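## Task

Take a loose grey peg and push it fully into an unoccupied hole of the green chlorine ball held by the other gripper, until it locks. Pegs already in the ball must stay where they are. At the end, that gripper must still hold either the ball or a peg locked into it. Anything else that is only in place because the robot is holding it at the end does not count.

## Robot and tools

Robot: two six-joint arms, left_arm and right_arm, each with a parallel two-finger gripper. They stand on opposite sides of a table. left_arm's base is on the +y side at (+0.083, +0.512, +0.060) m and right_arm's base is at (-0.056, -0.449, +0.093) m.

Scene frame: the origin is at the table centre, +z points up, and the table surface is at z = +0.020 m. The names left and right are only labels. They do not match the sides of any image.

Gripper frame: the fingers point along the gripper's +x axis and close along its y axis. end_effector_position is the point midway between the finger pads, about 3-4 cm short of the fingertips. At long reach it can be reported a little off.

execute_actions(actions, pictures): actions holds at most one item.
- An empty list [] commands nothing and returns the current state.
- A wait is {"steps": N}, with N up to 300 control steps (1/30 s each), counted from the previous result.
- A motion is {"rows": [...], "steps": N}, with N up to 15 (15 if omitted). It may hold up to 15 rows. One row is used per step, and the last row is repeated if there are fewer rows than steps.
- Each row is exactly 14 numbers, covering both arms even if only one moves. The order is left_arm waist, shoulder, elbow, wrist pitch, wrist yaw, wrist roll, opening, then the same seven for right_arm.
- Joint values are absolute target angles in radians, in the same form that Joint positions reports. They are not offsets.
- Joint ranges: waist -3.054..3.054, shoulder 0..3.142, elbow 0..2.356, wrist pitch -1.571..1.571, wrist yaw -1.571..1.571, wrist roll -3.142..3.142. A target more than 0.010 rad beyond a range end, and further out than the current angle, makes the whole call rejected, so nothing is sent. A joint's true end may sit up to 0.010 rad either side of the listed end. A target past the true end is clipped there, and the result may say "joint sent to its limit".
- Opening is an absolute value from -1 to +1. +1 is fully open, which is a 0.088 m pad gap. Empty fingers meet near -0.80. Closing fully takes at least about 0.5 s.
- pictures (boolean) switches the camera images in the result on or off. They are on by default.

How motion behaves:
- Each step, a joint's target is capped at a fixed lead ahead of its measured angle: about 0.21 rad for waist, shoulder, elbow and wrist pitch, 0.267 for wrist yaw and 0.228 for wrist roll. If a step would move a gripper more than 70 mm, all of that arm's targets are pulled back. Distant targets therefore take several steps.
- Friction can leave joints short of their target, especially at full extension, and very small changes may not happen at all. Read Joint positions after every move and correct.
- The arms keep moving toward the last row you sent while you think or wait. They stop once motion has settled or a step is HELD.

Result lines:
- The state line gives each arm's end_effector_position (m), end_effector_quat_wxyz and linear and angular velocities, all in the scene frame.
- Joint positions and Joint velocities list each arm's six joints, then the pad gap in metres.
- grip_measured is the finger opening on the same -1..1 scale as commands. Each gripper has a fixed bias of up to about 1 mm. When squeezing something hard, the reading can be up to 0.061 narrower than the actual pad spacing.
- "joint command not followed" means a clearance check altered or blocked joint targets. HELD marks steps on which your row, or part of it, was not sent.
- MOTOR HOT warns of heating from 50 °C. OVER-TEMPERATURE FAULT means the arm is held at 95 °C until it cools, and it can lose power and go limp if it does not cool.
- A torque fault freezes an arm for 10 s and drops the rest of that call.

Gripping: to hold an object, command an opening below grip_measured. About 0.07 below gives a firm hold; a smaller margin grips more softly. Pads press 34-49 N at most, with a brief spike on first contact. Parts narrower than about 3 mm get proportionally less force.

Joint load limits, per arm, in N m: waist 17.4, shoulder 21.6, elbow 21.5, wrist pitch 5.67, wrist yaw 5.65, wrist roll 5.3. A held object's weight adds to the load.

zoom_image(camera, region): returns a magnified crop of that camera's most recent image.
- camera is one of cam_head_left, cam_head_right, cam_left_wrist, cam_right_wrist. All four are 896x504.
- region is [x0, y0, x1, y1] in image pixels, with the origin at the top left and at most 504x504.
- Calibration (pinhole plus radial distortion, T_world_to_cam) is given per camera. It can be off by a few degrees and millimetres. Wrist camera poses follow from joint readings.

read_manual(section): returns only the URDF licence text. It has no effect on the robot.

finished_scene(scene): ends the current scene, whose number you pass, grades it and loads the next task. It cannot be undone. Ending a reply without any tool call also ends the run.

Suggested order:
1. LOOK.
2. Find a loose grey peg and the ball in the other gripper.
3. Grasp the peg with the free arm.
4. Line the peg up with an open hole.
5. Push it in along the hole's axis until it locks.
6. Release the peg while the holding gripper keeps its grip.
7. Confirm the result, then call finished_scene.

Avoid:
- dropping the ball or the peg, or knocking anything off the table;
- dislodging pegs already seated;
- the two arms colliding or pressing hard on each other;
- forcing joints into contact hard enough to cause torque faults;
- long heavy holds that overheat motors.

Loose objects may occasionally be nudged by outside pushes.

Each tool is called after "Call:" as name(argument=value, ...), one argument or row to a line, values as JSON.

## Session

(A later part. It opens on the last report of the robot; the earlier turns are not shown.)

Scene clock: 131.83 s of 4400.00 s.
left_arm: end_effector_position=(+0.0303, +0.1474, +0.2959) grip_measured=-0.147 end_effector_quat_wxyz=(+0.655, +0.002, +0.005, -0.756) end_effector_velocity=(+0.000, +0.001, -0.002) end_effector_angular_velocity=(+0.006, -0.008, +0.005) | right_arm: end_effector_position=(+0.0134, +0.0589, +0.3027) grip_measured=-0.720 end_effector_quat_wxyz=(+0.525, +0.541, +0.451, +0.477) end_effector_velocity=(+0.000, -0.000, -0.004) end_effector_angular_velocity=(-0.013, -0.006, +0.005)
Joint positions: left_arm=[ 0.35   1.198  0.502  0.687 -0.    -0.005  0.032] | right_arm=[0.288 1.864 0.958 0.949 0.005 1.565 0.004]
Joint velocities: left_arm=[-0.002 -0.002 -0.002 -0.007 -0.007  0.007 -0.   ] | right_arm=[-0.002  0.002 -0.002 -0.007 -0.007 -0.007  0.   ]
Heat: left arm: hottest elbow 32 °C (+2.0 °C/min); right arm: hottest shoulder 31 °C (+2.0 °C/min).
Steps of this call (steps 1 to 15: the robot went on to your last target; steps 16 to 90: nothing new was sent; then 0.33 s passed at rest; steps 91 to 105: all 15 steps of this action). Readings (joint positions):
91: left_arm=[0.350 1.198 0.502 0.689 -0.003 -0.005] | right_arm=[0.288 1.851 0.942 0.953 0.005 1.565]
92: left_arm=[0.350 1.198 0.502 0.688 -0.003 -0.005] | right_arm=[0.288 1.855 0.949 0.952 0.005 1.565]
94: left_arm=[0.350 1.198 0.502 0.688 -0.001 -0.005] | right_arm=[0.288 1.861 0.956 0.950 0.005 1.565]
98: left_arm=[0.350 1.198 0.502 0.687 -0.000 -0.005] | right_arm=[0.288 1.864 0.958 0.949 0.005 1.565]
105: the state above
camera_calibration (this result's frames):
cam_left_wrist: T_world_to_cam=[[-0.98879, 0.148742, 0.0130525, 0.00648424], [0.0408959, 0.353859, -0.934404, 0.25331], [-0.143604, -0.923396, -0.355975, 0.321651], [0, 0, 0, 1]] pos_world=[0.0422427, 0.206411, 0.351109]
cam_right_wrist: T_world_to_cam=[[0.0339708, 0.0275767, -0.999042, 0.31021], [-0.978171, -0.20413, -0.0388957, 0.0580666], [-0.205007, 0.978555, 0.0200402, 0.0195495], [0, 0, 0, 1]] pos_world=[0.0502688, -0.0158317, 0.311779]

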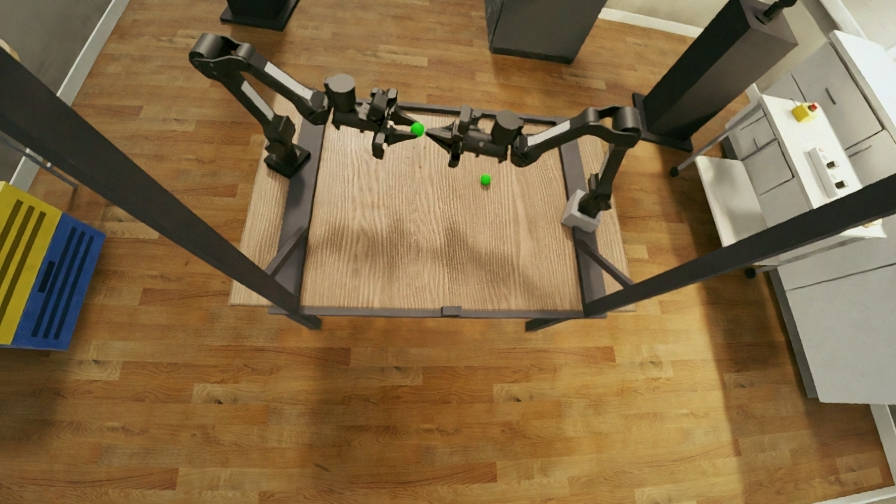

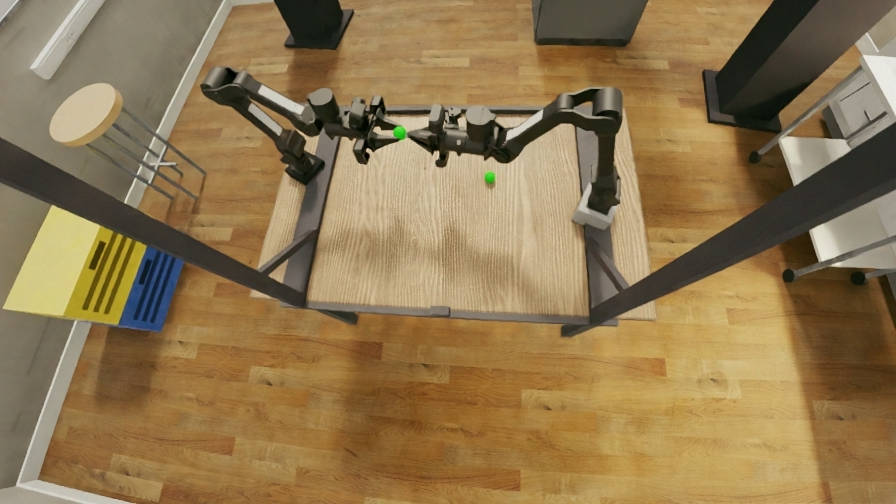

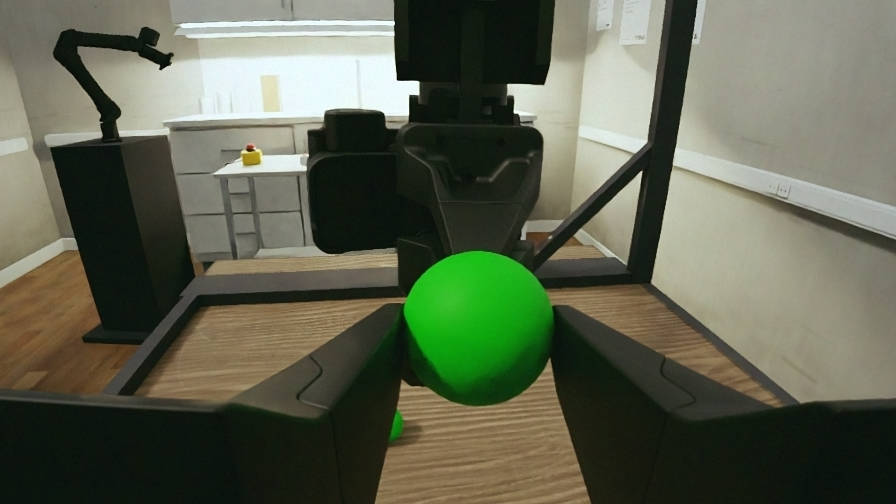

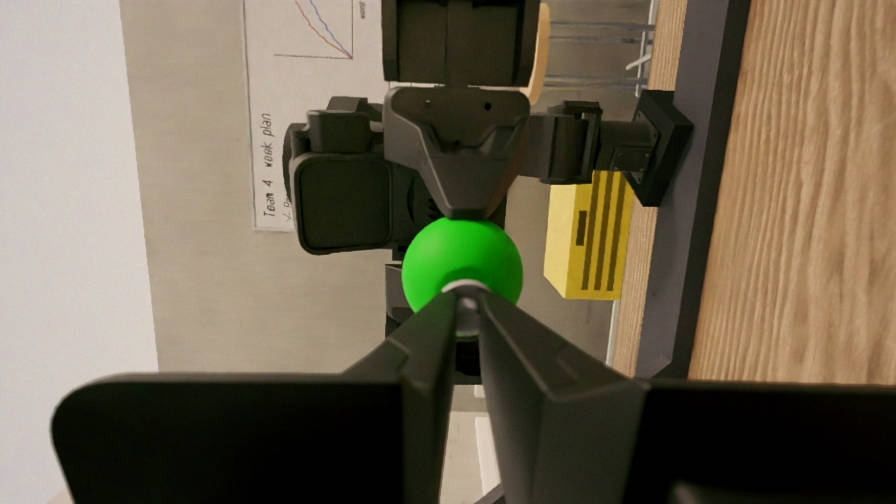

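Entering. Push further.

Call:
execute_actions(
  actions=[
    {"rows":[[0.35,1.2,0.5,0.685,0.005,0,-0.22,0.29,1.889,1.0,0.944,0,1.57,-0.75]]},
  ],
)

Call:
zoom_image(
  camera="cam_right_wrist",
  region=[360, 150, 560, 350],
)

Call:
zoom_image(
  camera="cam_head_left",
  region=[395, 112, 445, 147],
)

Scene clock: 144.50 s of 4400.00 s.
left_arm: end_effector_position=(+0.0298, +0.1475, +0.2961) grip_measured=-0.147 end_effector_quat_wxyz=(+0.654, +0.002, +0.005, -0.757) end_effector_velocity=(-0.000, +0.001, +0.001) end_effector_angular_velocity=(-0.006, +0.008, -0.005) | right_arm: end_effector_position=(+0.0135, +0.0619, +0.3034) grip_measured=-0.720 end_effector_quat_wxyz=(+0.525, +0.542, +0.451, +0.477) end_effector_velocity=(-0.002, -0.001, +0.001) end_effector_angular_velocity=(-0.003, -0.007, +0.009)
Joint positions: left_arm=[ 0.35   1.197  0.502  0.687  0.003 -0.005  0.032] | right_arm=[0.288 1.873 0.972 0.944 0.004 1.565 0.004]
Joint velocities: left_arm=[ 0.002 -0.002 -0.002  0.007  0.007 -0.007 -0.   ] | right_arm=[ 0.002 -0.007 -0.002 -0.007 -0.007 -0.007 -0.   ]
Heat: left arm: hottest elbow 32 °C (+2.0 °C/min); right arm: hottest elbow 32 °C (+3.0 °C/min).
Steps of this call (steps 1 to 15: the robot went on to your last target; steps 16 to 90: nothing new was sent; then 9.17 s passed at rest; steps 91 to 105: all 15 steps of this action). Readings (joint positions):
91: left_arm=[0.350 1.198 0.502 0.687 0.001 -0.005] | right_arm=[0.288 1.866 0.962 0.947 0.005 1.565]
92: left_arm=[0.350 1.198 0.502 0.687 0.002 -0.005] | right_arm=[0.288 1.870 0.967 0.945 0.004 1.565]
94: left_arm=[0.350 1.197 0.502 0.687 0.003 -0.005] | right_arm=[0.288 1.873 0.971 0.945 0.004 1.565]
98: left_arm=[0.350 1.197 0.502 0.687 0.003 -0.005] | right_arm=[0.288 1.873 0.971 0.944 0.004 1.565]
105: the state above
camera_calibration (this result's frames):
cam_left_wrist: T_world_to_cam=[[-0.988272, 0.152141, 0.0130797, 0.00544091], [0.0420311, 0.353368, -0.93454, 0.253489], [-0.146804, -0.92303, -0.355618, 0.321677], [0, 0, 0, 1]] pos_world=[0.041946, 0.206515, 0.351219]
cam_right_wrist: T_world_to_cam=[[0.0341174, 0.0287337, -0.999005, 0.310699], [-0.978008, -0.204832, -0.0392918, 0.0589909], [-0.205757, 0.978375, 0.0211134, 0.0163784], [0, 0, 0, 1]] pos_world=[0.0504633, -0.0128685, 0.312361]

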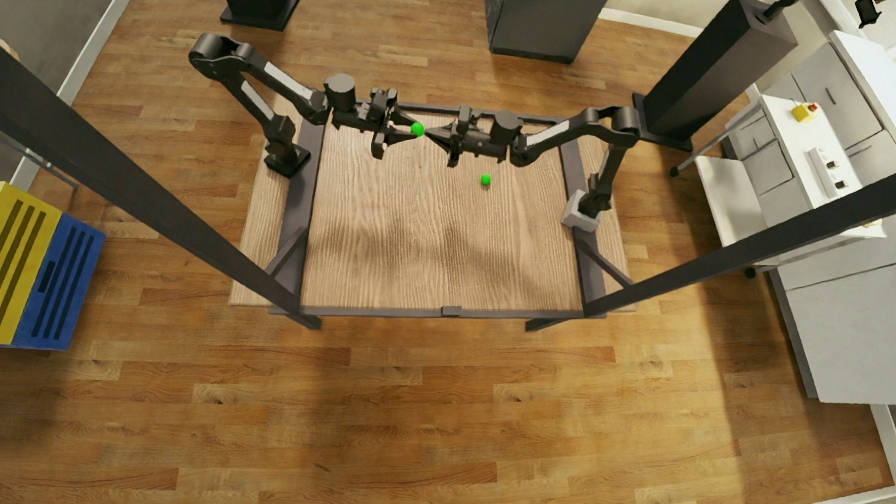

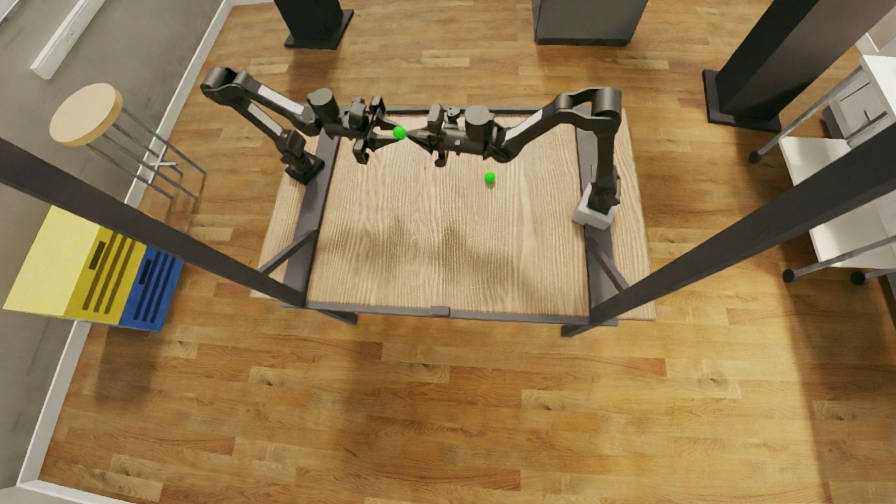

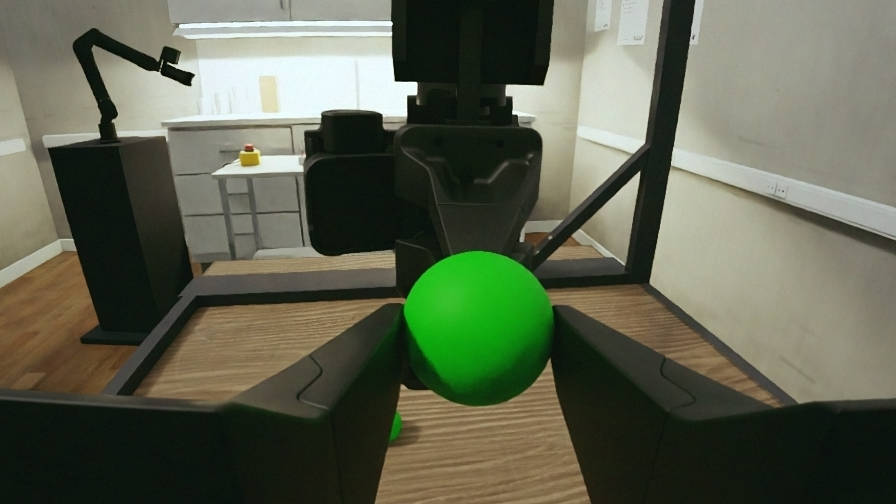

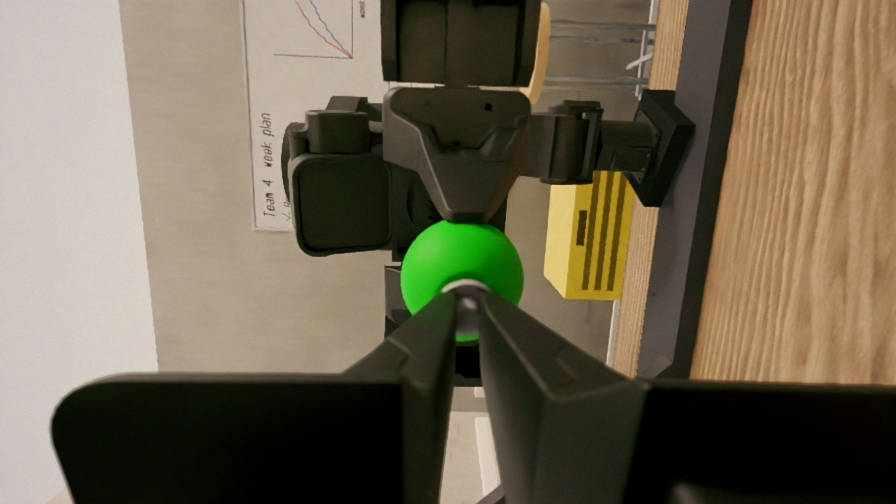

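Region (360, 150, 560, 350) of cam_right_wrist's 896x504 image, scaled by 2.520, with more detail than that image has.

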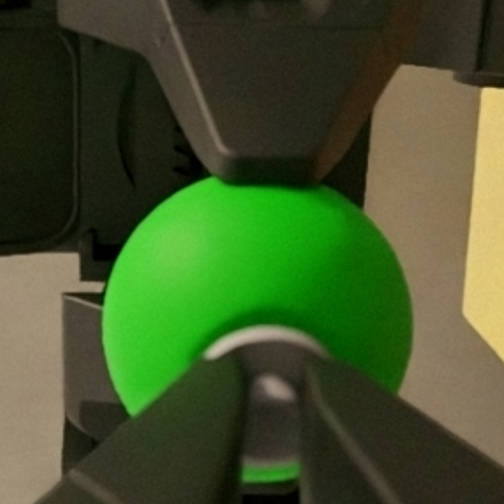

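Region (395, 112, 445, 147) of cam_head_left's 896x504 image, scaled by 10.080, with more detail than that image has; it fills the top 353 rows of this view, and the rest is white.

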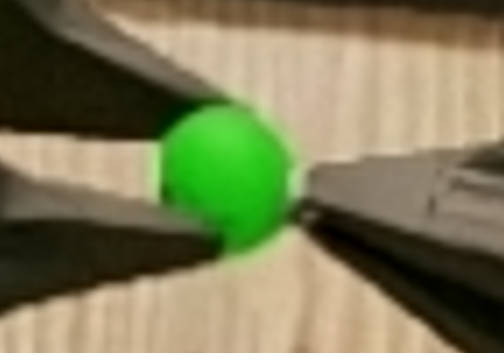

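Call:
execute_actions(
  actions=[
    {"rows":[[0.35,1.215,0.515,0.681,0.005,0,-0.22,0.29,1.905,1.025,0.942,0,1.57,-0.75]]},
  ],
)

Call:
zoom_image(
  camera="cam_right_wrist",
  region=[360, 150, 560, 350],
)

Call:
zoom_image(
  camera="cam_head_left",
  region=[395, 112, 445, 147],
)

Scene clock: 146.80 s of 4400.00 s.
left_arm: end_effector_position=(+0.0293, +0.1476, +0.2949) grip_measured=-0.147 end_effector_quat_wxyz=(+0.652, +0.004, +0.006, -0.758) end_effector_velocity=(-0.004, +0.001, +0.001) end_effector_angular_velocity=(-0.008, -0.006, -0.015) | right_arm: end_effector_position=(+0.0139, +0.0644, +0.3020) grip_measured=-0.720 end_effector_quat_wxyz=(+0.525, +0.541, +0.452, +0.477) end_effector_velocity=(+0.000, +0.000, -0.003) end_effector_angular_velocity=(-0.018, -0.005, +0.005)
Joint positions: left_arm=[ 0.35   1.197  0.502  0.682  0.007 -0.005  0.032] | right_arm=[0.288 1.883 0.982 0.942 0.004 1.565 0.004]
Joint velocities: left_arm=[-0.007 -0.002 -0.002  0.007  0.007  0.007 -0.   ] | right_arm=[-0.002 -0.002  0.002 -0.022 -0.007 -0.007  0.   ]
Heat: left arm: hottest elbow 32 °C (+2.0 °C/min); right arm: hottest elbow 32 °C (+3.0 °C/min).
Steps of this call (steps 1 to 15: the robot went on to your last target; steps 16 to 54: nothing new was sent; steps 55 to 69: all 15 steps of this action). Readings (joint positions):
55: left_arm=[0.350 1.197 0.502 0.686 0.003 -0.005] | right_arm=[0.288 1.876 0.975 0.943 0.004 1.565]
56: left_arm=[0.350 1.197 0.502 0.686 0.006 -0.005] | right_arm=[0.288 1.879 0.980 0.943 0.004 1.565]
58: left_arm=[0.350 1.197 0.502 0.684 0.007 -0.005] | right_arm=[0.288 1.882 0.982 0.942 0.004 1.565]
62: left_arm=[0.350 1.197 0.502 0.682 0.007 -0.005] | right_arm=[0.288 1.883 0.982 0.942 0.004 1.565]
69: the state above
camera_calibration (this result's frames):
cam_left_wrist: T_world_to_cam=[[-0.987694, 0.15584, 0.0131851, 0.0042882], [0.0440586, 0.358145, -0.932626, 0.251061], [-0.150063, -0.920568, -0.360604, 0.322472], [0, 0, 0, 1]] pos_world=[0.041565, 0.206273, 0.350374]
cam_right_wrist: T_world_to_cam=[[0.033814, 0.0264672, -0.999078, 0.309465], [-0.97802, -0.20492, -0.0385299, 0.0595843], [-0.205751, 0.978421, 0.0189563, 0.0145924], [0, 0, 0, 1]] pos_world=[0.0508128, -0.0102582, 0.311198]

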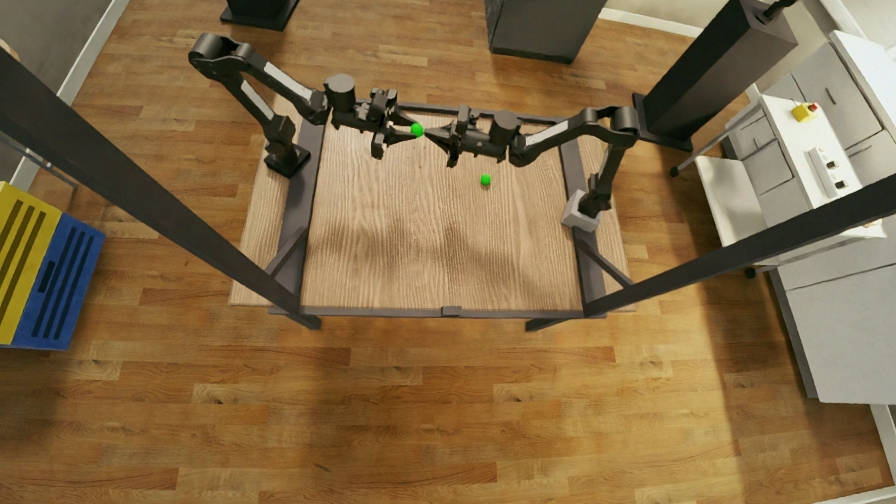

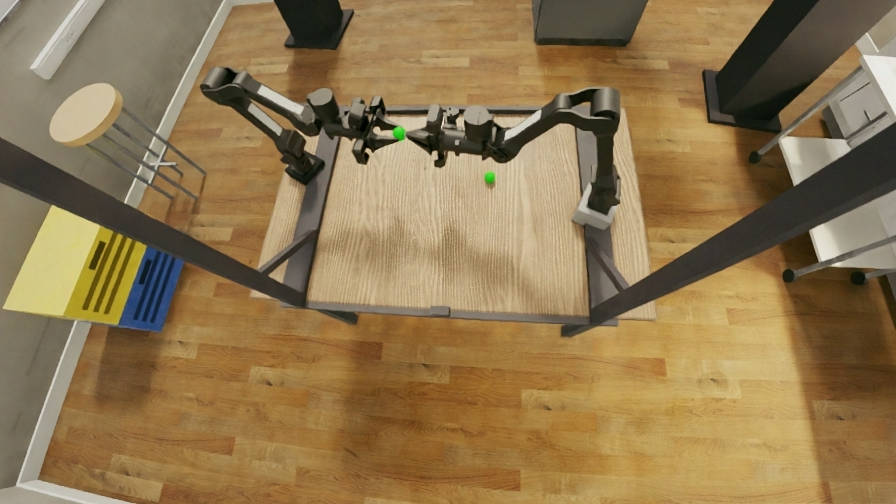

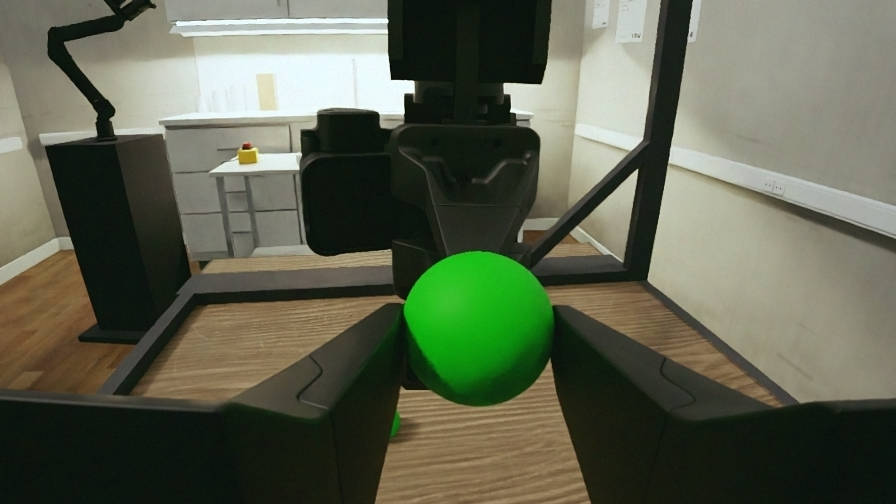

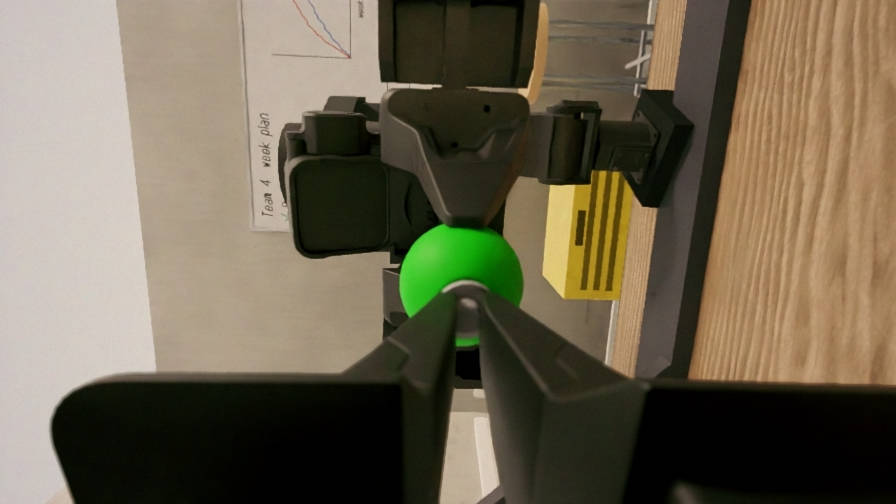

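Region (360, 150, 560, 350) of cam_right_wrist's 896x504 image, scaled by 2.520, with more detail than that image has.

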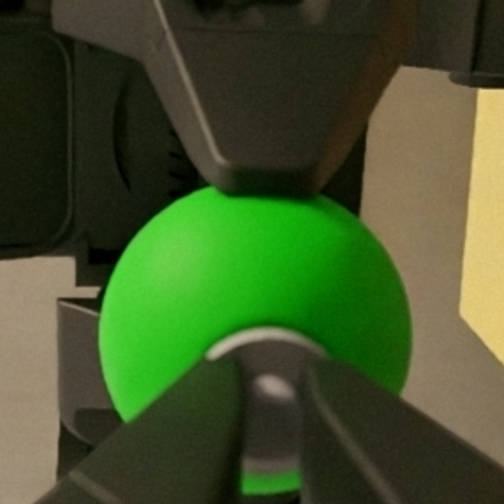

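Region (395, 112, 445, 147) of cam_head_left's 896x504 image, scaled by 10.080, with more detail than that image has; it fills the top 353 rows of this view, and the rest is white.

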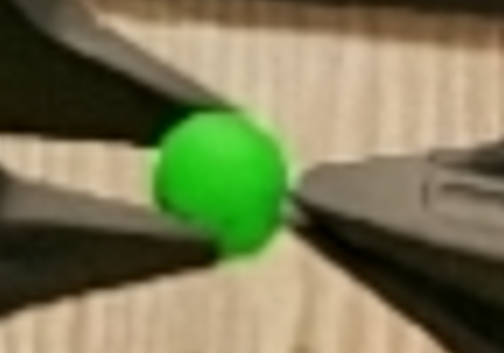

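Call:
execute_actions(
  actions=[
    {"rows":[[0.35,1.22,0.515,0.681,0.0,0,-0.22,0.29,1.908,1.04,0.945,0,1.57,-0.64]]},
  ],
)

Call:
zoom_image(
  camera="cam_right_wrist",
  region=[360, 180, 560, 380],
)

Call:
zoom_image(
  camera="cam_head_left",
  region=[395, 112, 445, 147],
)

Scene clock: 151.60 s of 4400.00 s.
left_arm: end_effector_position=(+0.0293, +0.1476, +0.2950) grip_measured=-0.147 end_effector_quat_wxyz=(+0.652, +0.004, +0.006, -0.758) end_effector_velocity=(-0.002, +0.001, -0.002) end_effector_angular_velocity=(+0.008, +0.006, -0.010) | right_arm: end_effector_position=(+0.0140, +0.0656, +0.3038) grip_measured=-0.646 end_effector_quat_wxyz=(+0.524, +0.542, +0.451, +0.478) end_effector_velocity=(+0.000, -0.001, -0.001) end_effector_angular_velocity=(-0.008, -0.007, +0.005)
Joint positions: left_arm=[ 0.35   1.197  0.502  0.682  0.007 -0.005  0.032] | right_arm=[0.288 1.885 0.989 0.942 0.004 1.565 0.007]
Joint velocities: left_arm=[-0.002 -0.002 -0.002 -0.007  0.007 -0.007 -0.   ] | right_arm=[-0.002 -0.002 -0.002 -0.007 -0.007 -0.007  0.   ]
Heat: left arm: hottest elbow 33 °C (+3.0 °C/min); right arm: hottest elbow 34 °C (+5.1 °C/min).
Steps of this call (steps 1 to 15: the robot went on to your last target; steps 16 to 90: nothing new was sent; then 1.30 s passed at rest; steps 91 to 105: all 15 steps of this action). Readings (joint positions):
91: left_arm=[0.350 1.197 0.502 0.682 0.007 -0.005] | right_arm=[0.288 1.884 0.984 0.942 0.004 1.565]
92: left_arm=[0.350 1.197 0.502 0.682 0.007 -0.005] | right_arm=[0.288 1.884 0.986 0.942 0.004 1.565]
94: left_arm=[0.350 1.197 0.502 0.682 0.007 -0.005] | right_arm=[0.288 1.885 0.988 0.942 0.004 1.565]
98: left_arm=[0.350 1.197 0.502 0.682 0.007 -0.005] | right_arm=[0.288 1.885 0.988 0.942 0.004 1.565]
105: the state above
camera_calibration (this result's frames):
cam_left_wrist: T_world_to_cam=[[-0.987753, 0.155468, 0.0131748, 0.00440281], [0.0438763, 0.357809, -0.932764, 0.251263], [-0.149729, -0.920762, -0.360248, 0.322481], [0, 0, 0, 1]] pos_world=[0.0416093, 0.20634, 0.350484]
cam_right_wrist: T_world_to_cam=[[0.0344208, 0.0309999, -0.998927, 0.310832], [-0.977996, -0.204742, -0.0400534, 0.060483], [-0.205764, 0.978325, 0.0232704, 0.0121782], [0, 0, 0, 1]] pos_world=[0.0509589, -0.00916657, 0.312638]

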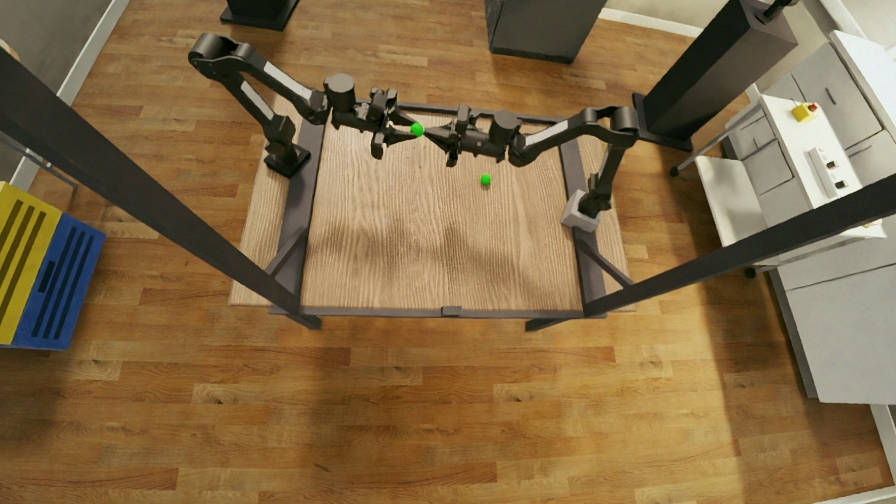

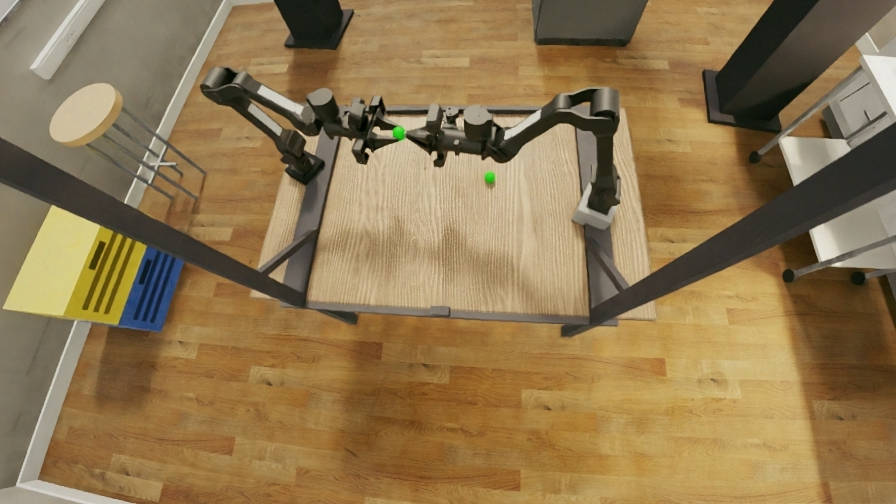

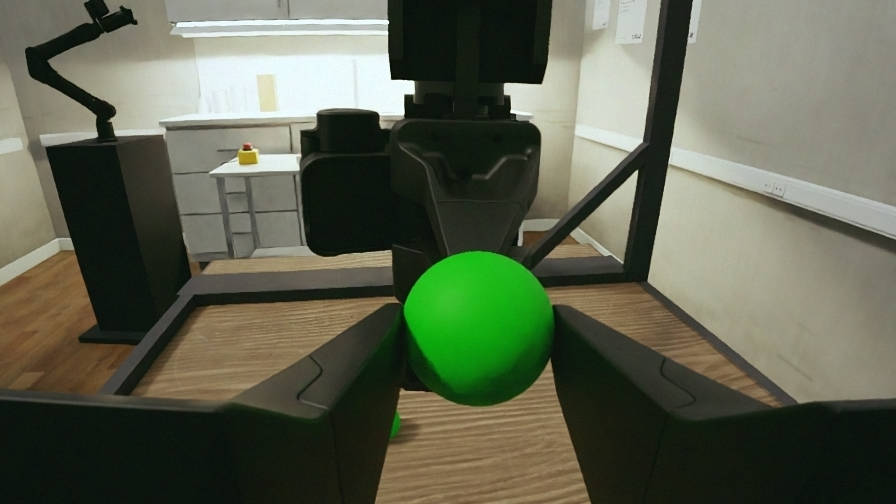

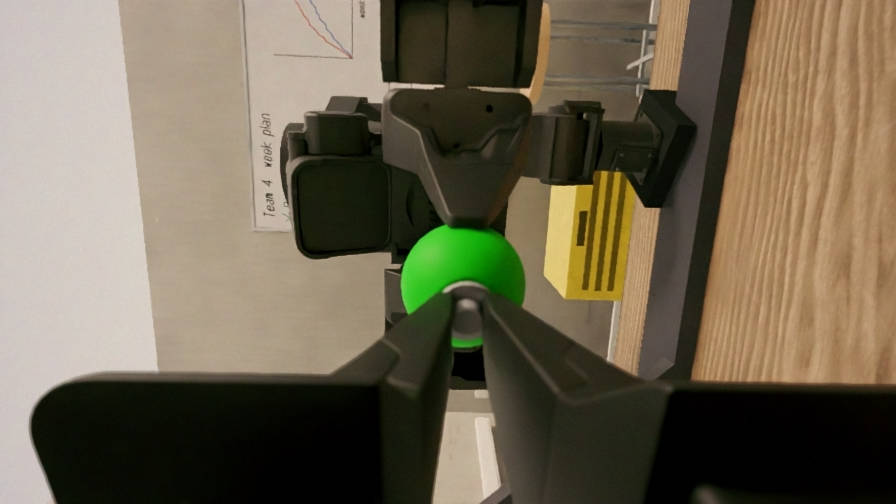

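Region (360, 180, 560, 380) of cam_right_wrist's 896x504 image, scaled by 2.520, with more detail than that image has.

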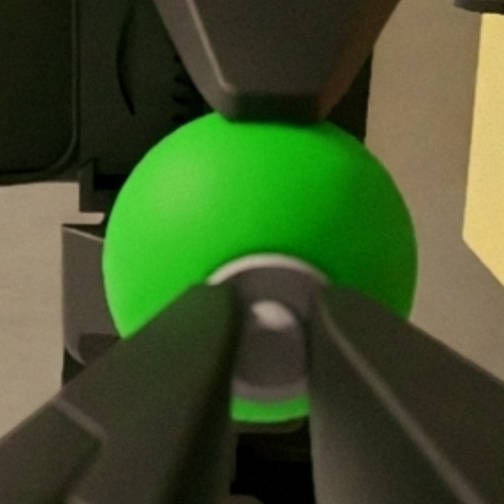

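Region (395, 112, 445, 147) of cam_head_left's 896x504 image, scaled by 10.080, with more detail than that image has; it fills the top 353 rows of this view, and the rest is white.

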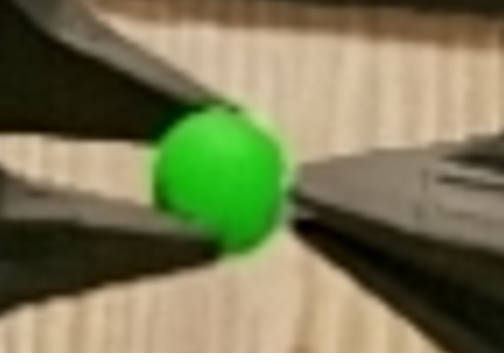

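Looks seated. Back off.

Call:
execute_actions(
  actions=[
    {"rows":[[0.35,1.2,0.5,0.682,0.007,0,-0.22,0.29,1.885,0.99,0.945,0,1.57,-0.55],[0.35,1.2,0.5,0.682,0.007,0,-0.22,0.29,1.885,0.99,0.945,0,1.57,-0.45],[0.35,1.2,0.5,0.682,0.007,0,-0.22,0.29,1.86,0.96,0.945,0,1.57,-0.4],[0.35,1.2,0.5,0.682,0.007,0,-0.22,0.29,1.84,0.935,0.95,0,1.57,-0.4],[0.35,1.2,0.5,0.682,0.007,0,-0.22,0.29,1.815,0.9,0.96,0,1.57,-0.4]]},
  ],
)

Call:
zoom_image(
  camera="cam_right_wrist",
  region=[360, 180, 560, 380],
)

Call:
zoom_image(
  camera="cam_head_left",
  region=[395, 112, 445, 147],
)

Scene clock: 156.93 s of 4400.00 s.
left_arm: end_effector_position=(+0.0294, +0.1483, +0.2967) grip_measured=-0.147 end_effector_quat_wxyz=(+0.652, +0.002, +0.005, -0.758) end_effector_velocity=(-0.002, +0.000, +0.004) end_effector_angular_velocity=(-0.011, +0.009, -0.010) | right_arm: end_effector_position=(+0.0117, +0.0483, +0.3005) grip_measured=-0.405 end_effector_quat_wxyz=(+0.527, +0.540, +0.454, +0.475) end_effector_velocity=(+0.002, -0.003, -0.007) end_effector_angular_velocity=(-0.021, +0.010, +0.000)
Joint positions: left_arm=[ 0.35   1.192  0.502  0.681  0.007 -0.005  0.032] | right_arm=[0.288 1.831 0.91  0.957 0.004 1.565 0.019]
Joint velocities: left_arm=[-0.002 -0.002  0.002  0.007  0.007 -0.007 -0.   ] | right_arm=[-0.007 -0.002 -0.017 -0.007 -0.007  0.007  0.001]
Heat: left arm: hottest elbow 33 °C (+3.0 °C/min); right arm: hottest elbow 35 °C (+6.1 °C/min).
Steps of this call (steps 1 to 15: the robot went on to your last target; steps 16 to 90: nothing new was sent; then 1.83 s passed at rest; steps 91 to 105: all 15 steps of this action). Readings (joint positions):
91: left_arm=[0.350 1.194 0.502 0.682 0.007 -0.005] | right_arm=[0.288 1.885 0.987 0.942 0.004 1.565]
92: left_arm=[0.350 1.192 0.502 0.682 0.007 -0.005] | right_arm=[0.288 1.885 0.987 0.942 0.004 1.565]
94: left_arm=[0.350 1.192 0.502 0.683 0.007 -0.005] | right_arm=[0.288 1.878 0.974 0.943 0.004 1.565]
98: left_arm=[0.350 1.192 0.502 0.681 0.007 -0.005] | right_arm=[0.288 1.843 0.920 0.953 0.004 1.565]
105: the state above
camera_calibration (this result's frames):
cam_left_wrist: T_world_to_cam=[[-0.987744, 0.155528, 0.0131145, 0.00438132], [0.0432673, 0.353578, -0.934404, 0.253689], [-0.149963, -0.922385, -0.355974, 0.322668], [0, 0, 0, 1]] pos_world=[0.0417393, 0.207243, 0.351852]
cam_right_wrist: T_world_to_cam=[[0.0330047, 0.0204226, -0.999247, 0.308789], [-0.97805, -0.205147, -0.0364974, 0.0534938], [-0.205738, 0.978518, 0.0132035, 0.0317245], [0, 0, 0, 1]] pos_world=[0.0486551, -0.0263752, 0.31009]

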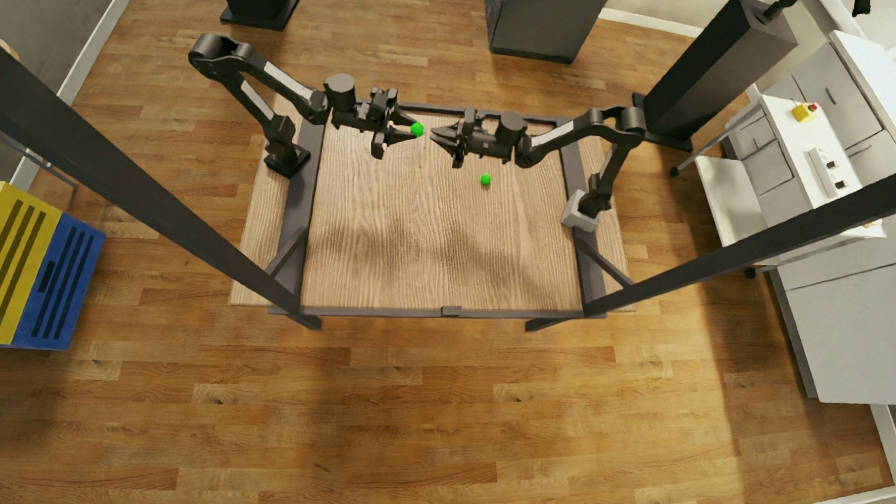

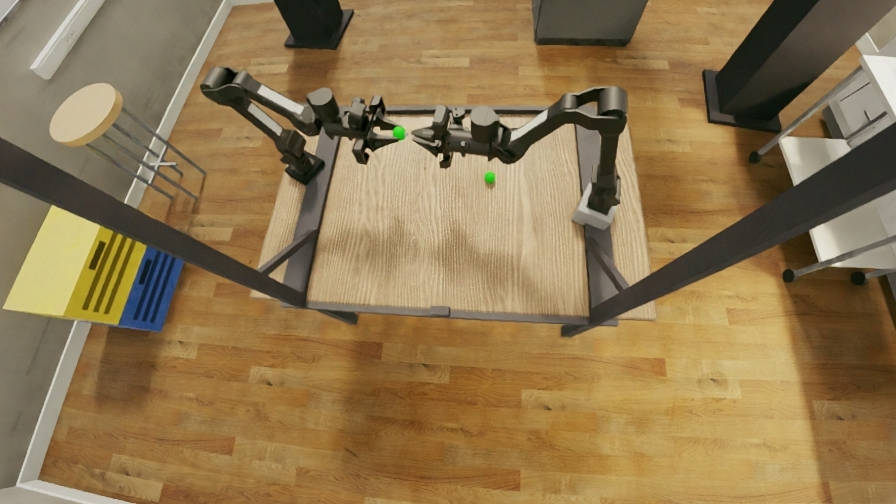

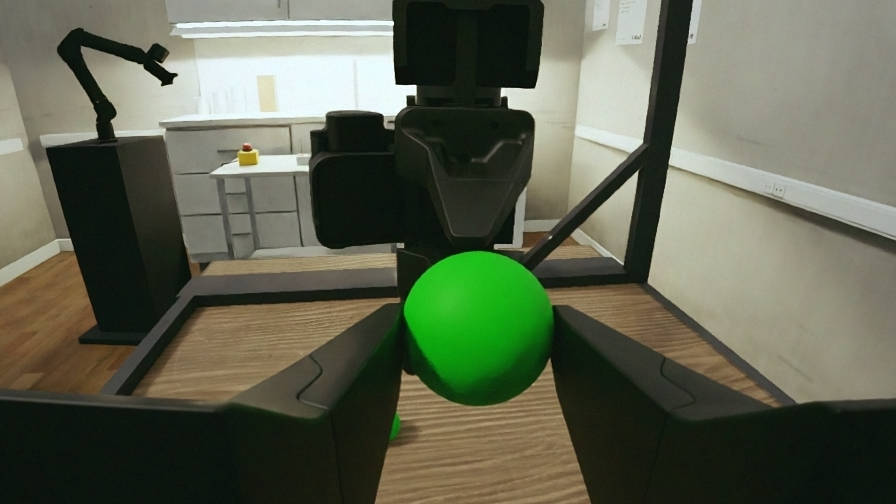

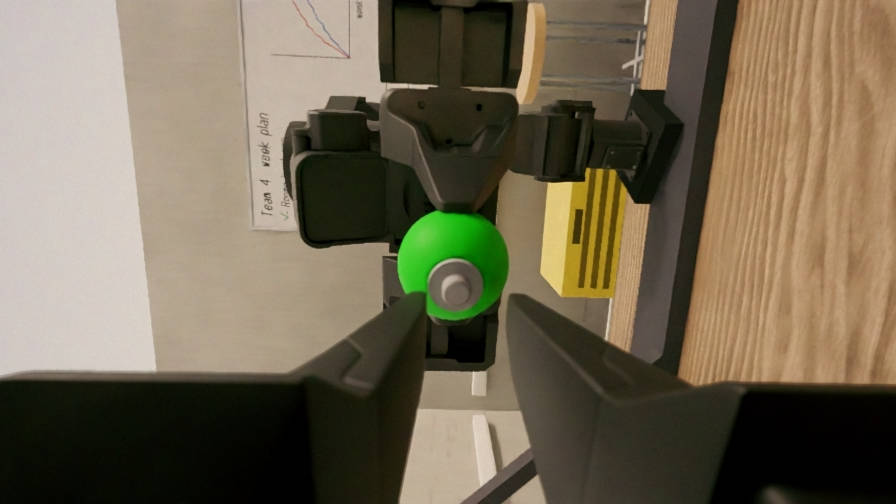

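Region (360, 180, 560, 380) of cam_right_wrist's 896x504 image, scaled by 2.520, with more detail than that image has.

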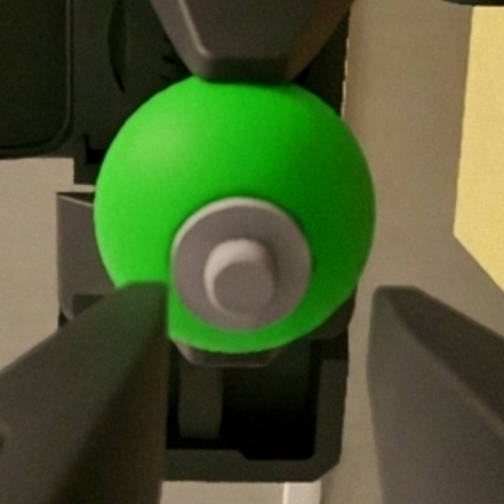

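Region (395, 112, 445, 147) of cam_head_left's 896x504 image, scaled by 10.080, with more detail than that image has; it fills the top 353 rows of this view, and the rest is white.

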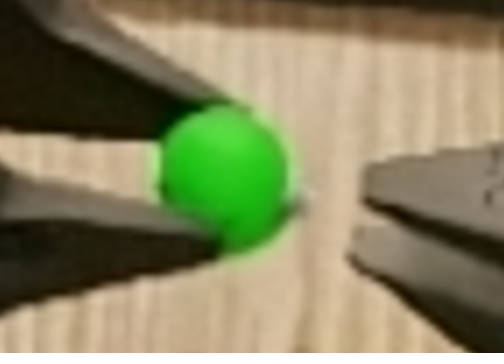

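Call:
finished_scene(
  scene=1,
)

The scene is finished: the task was done.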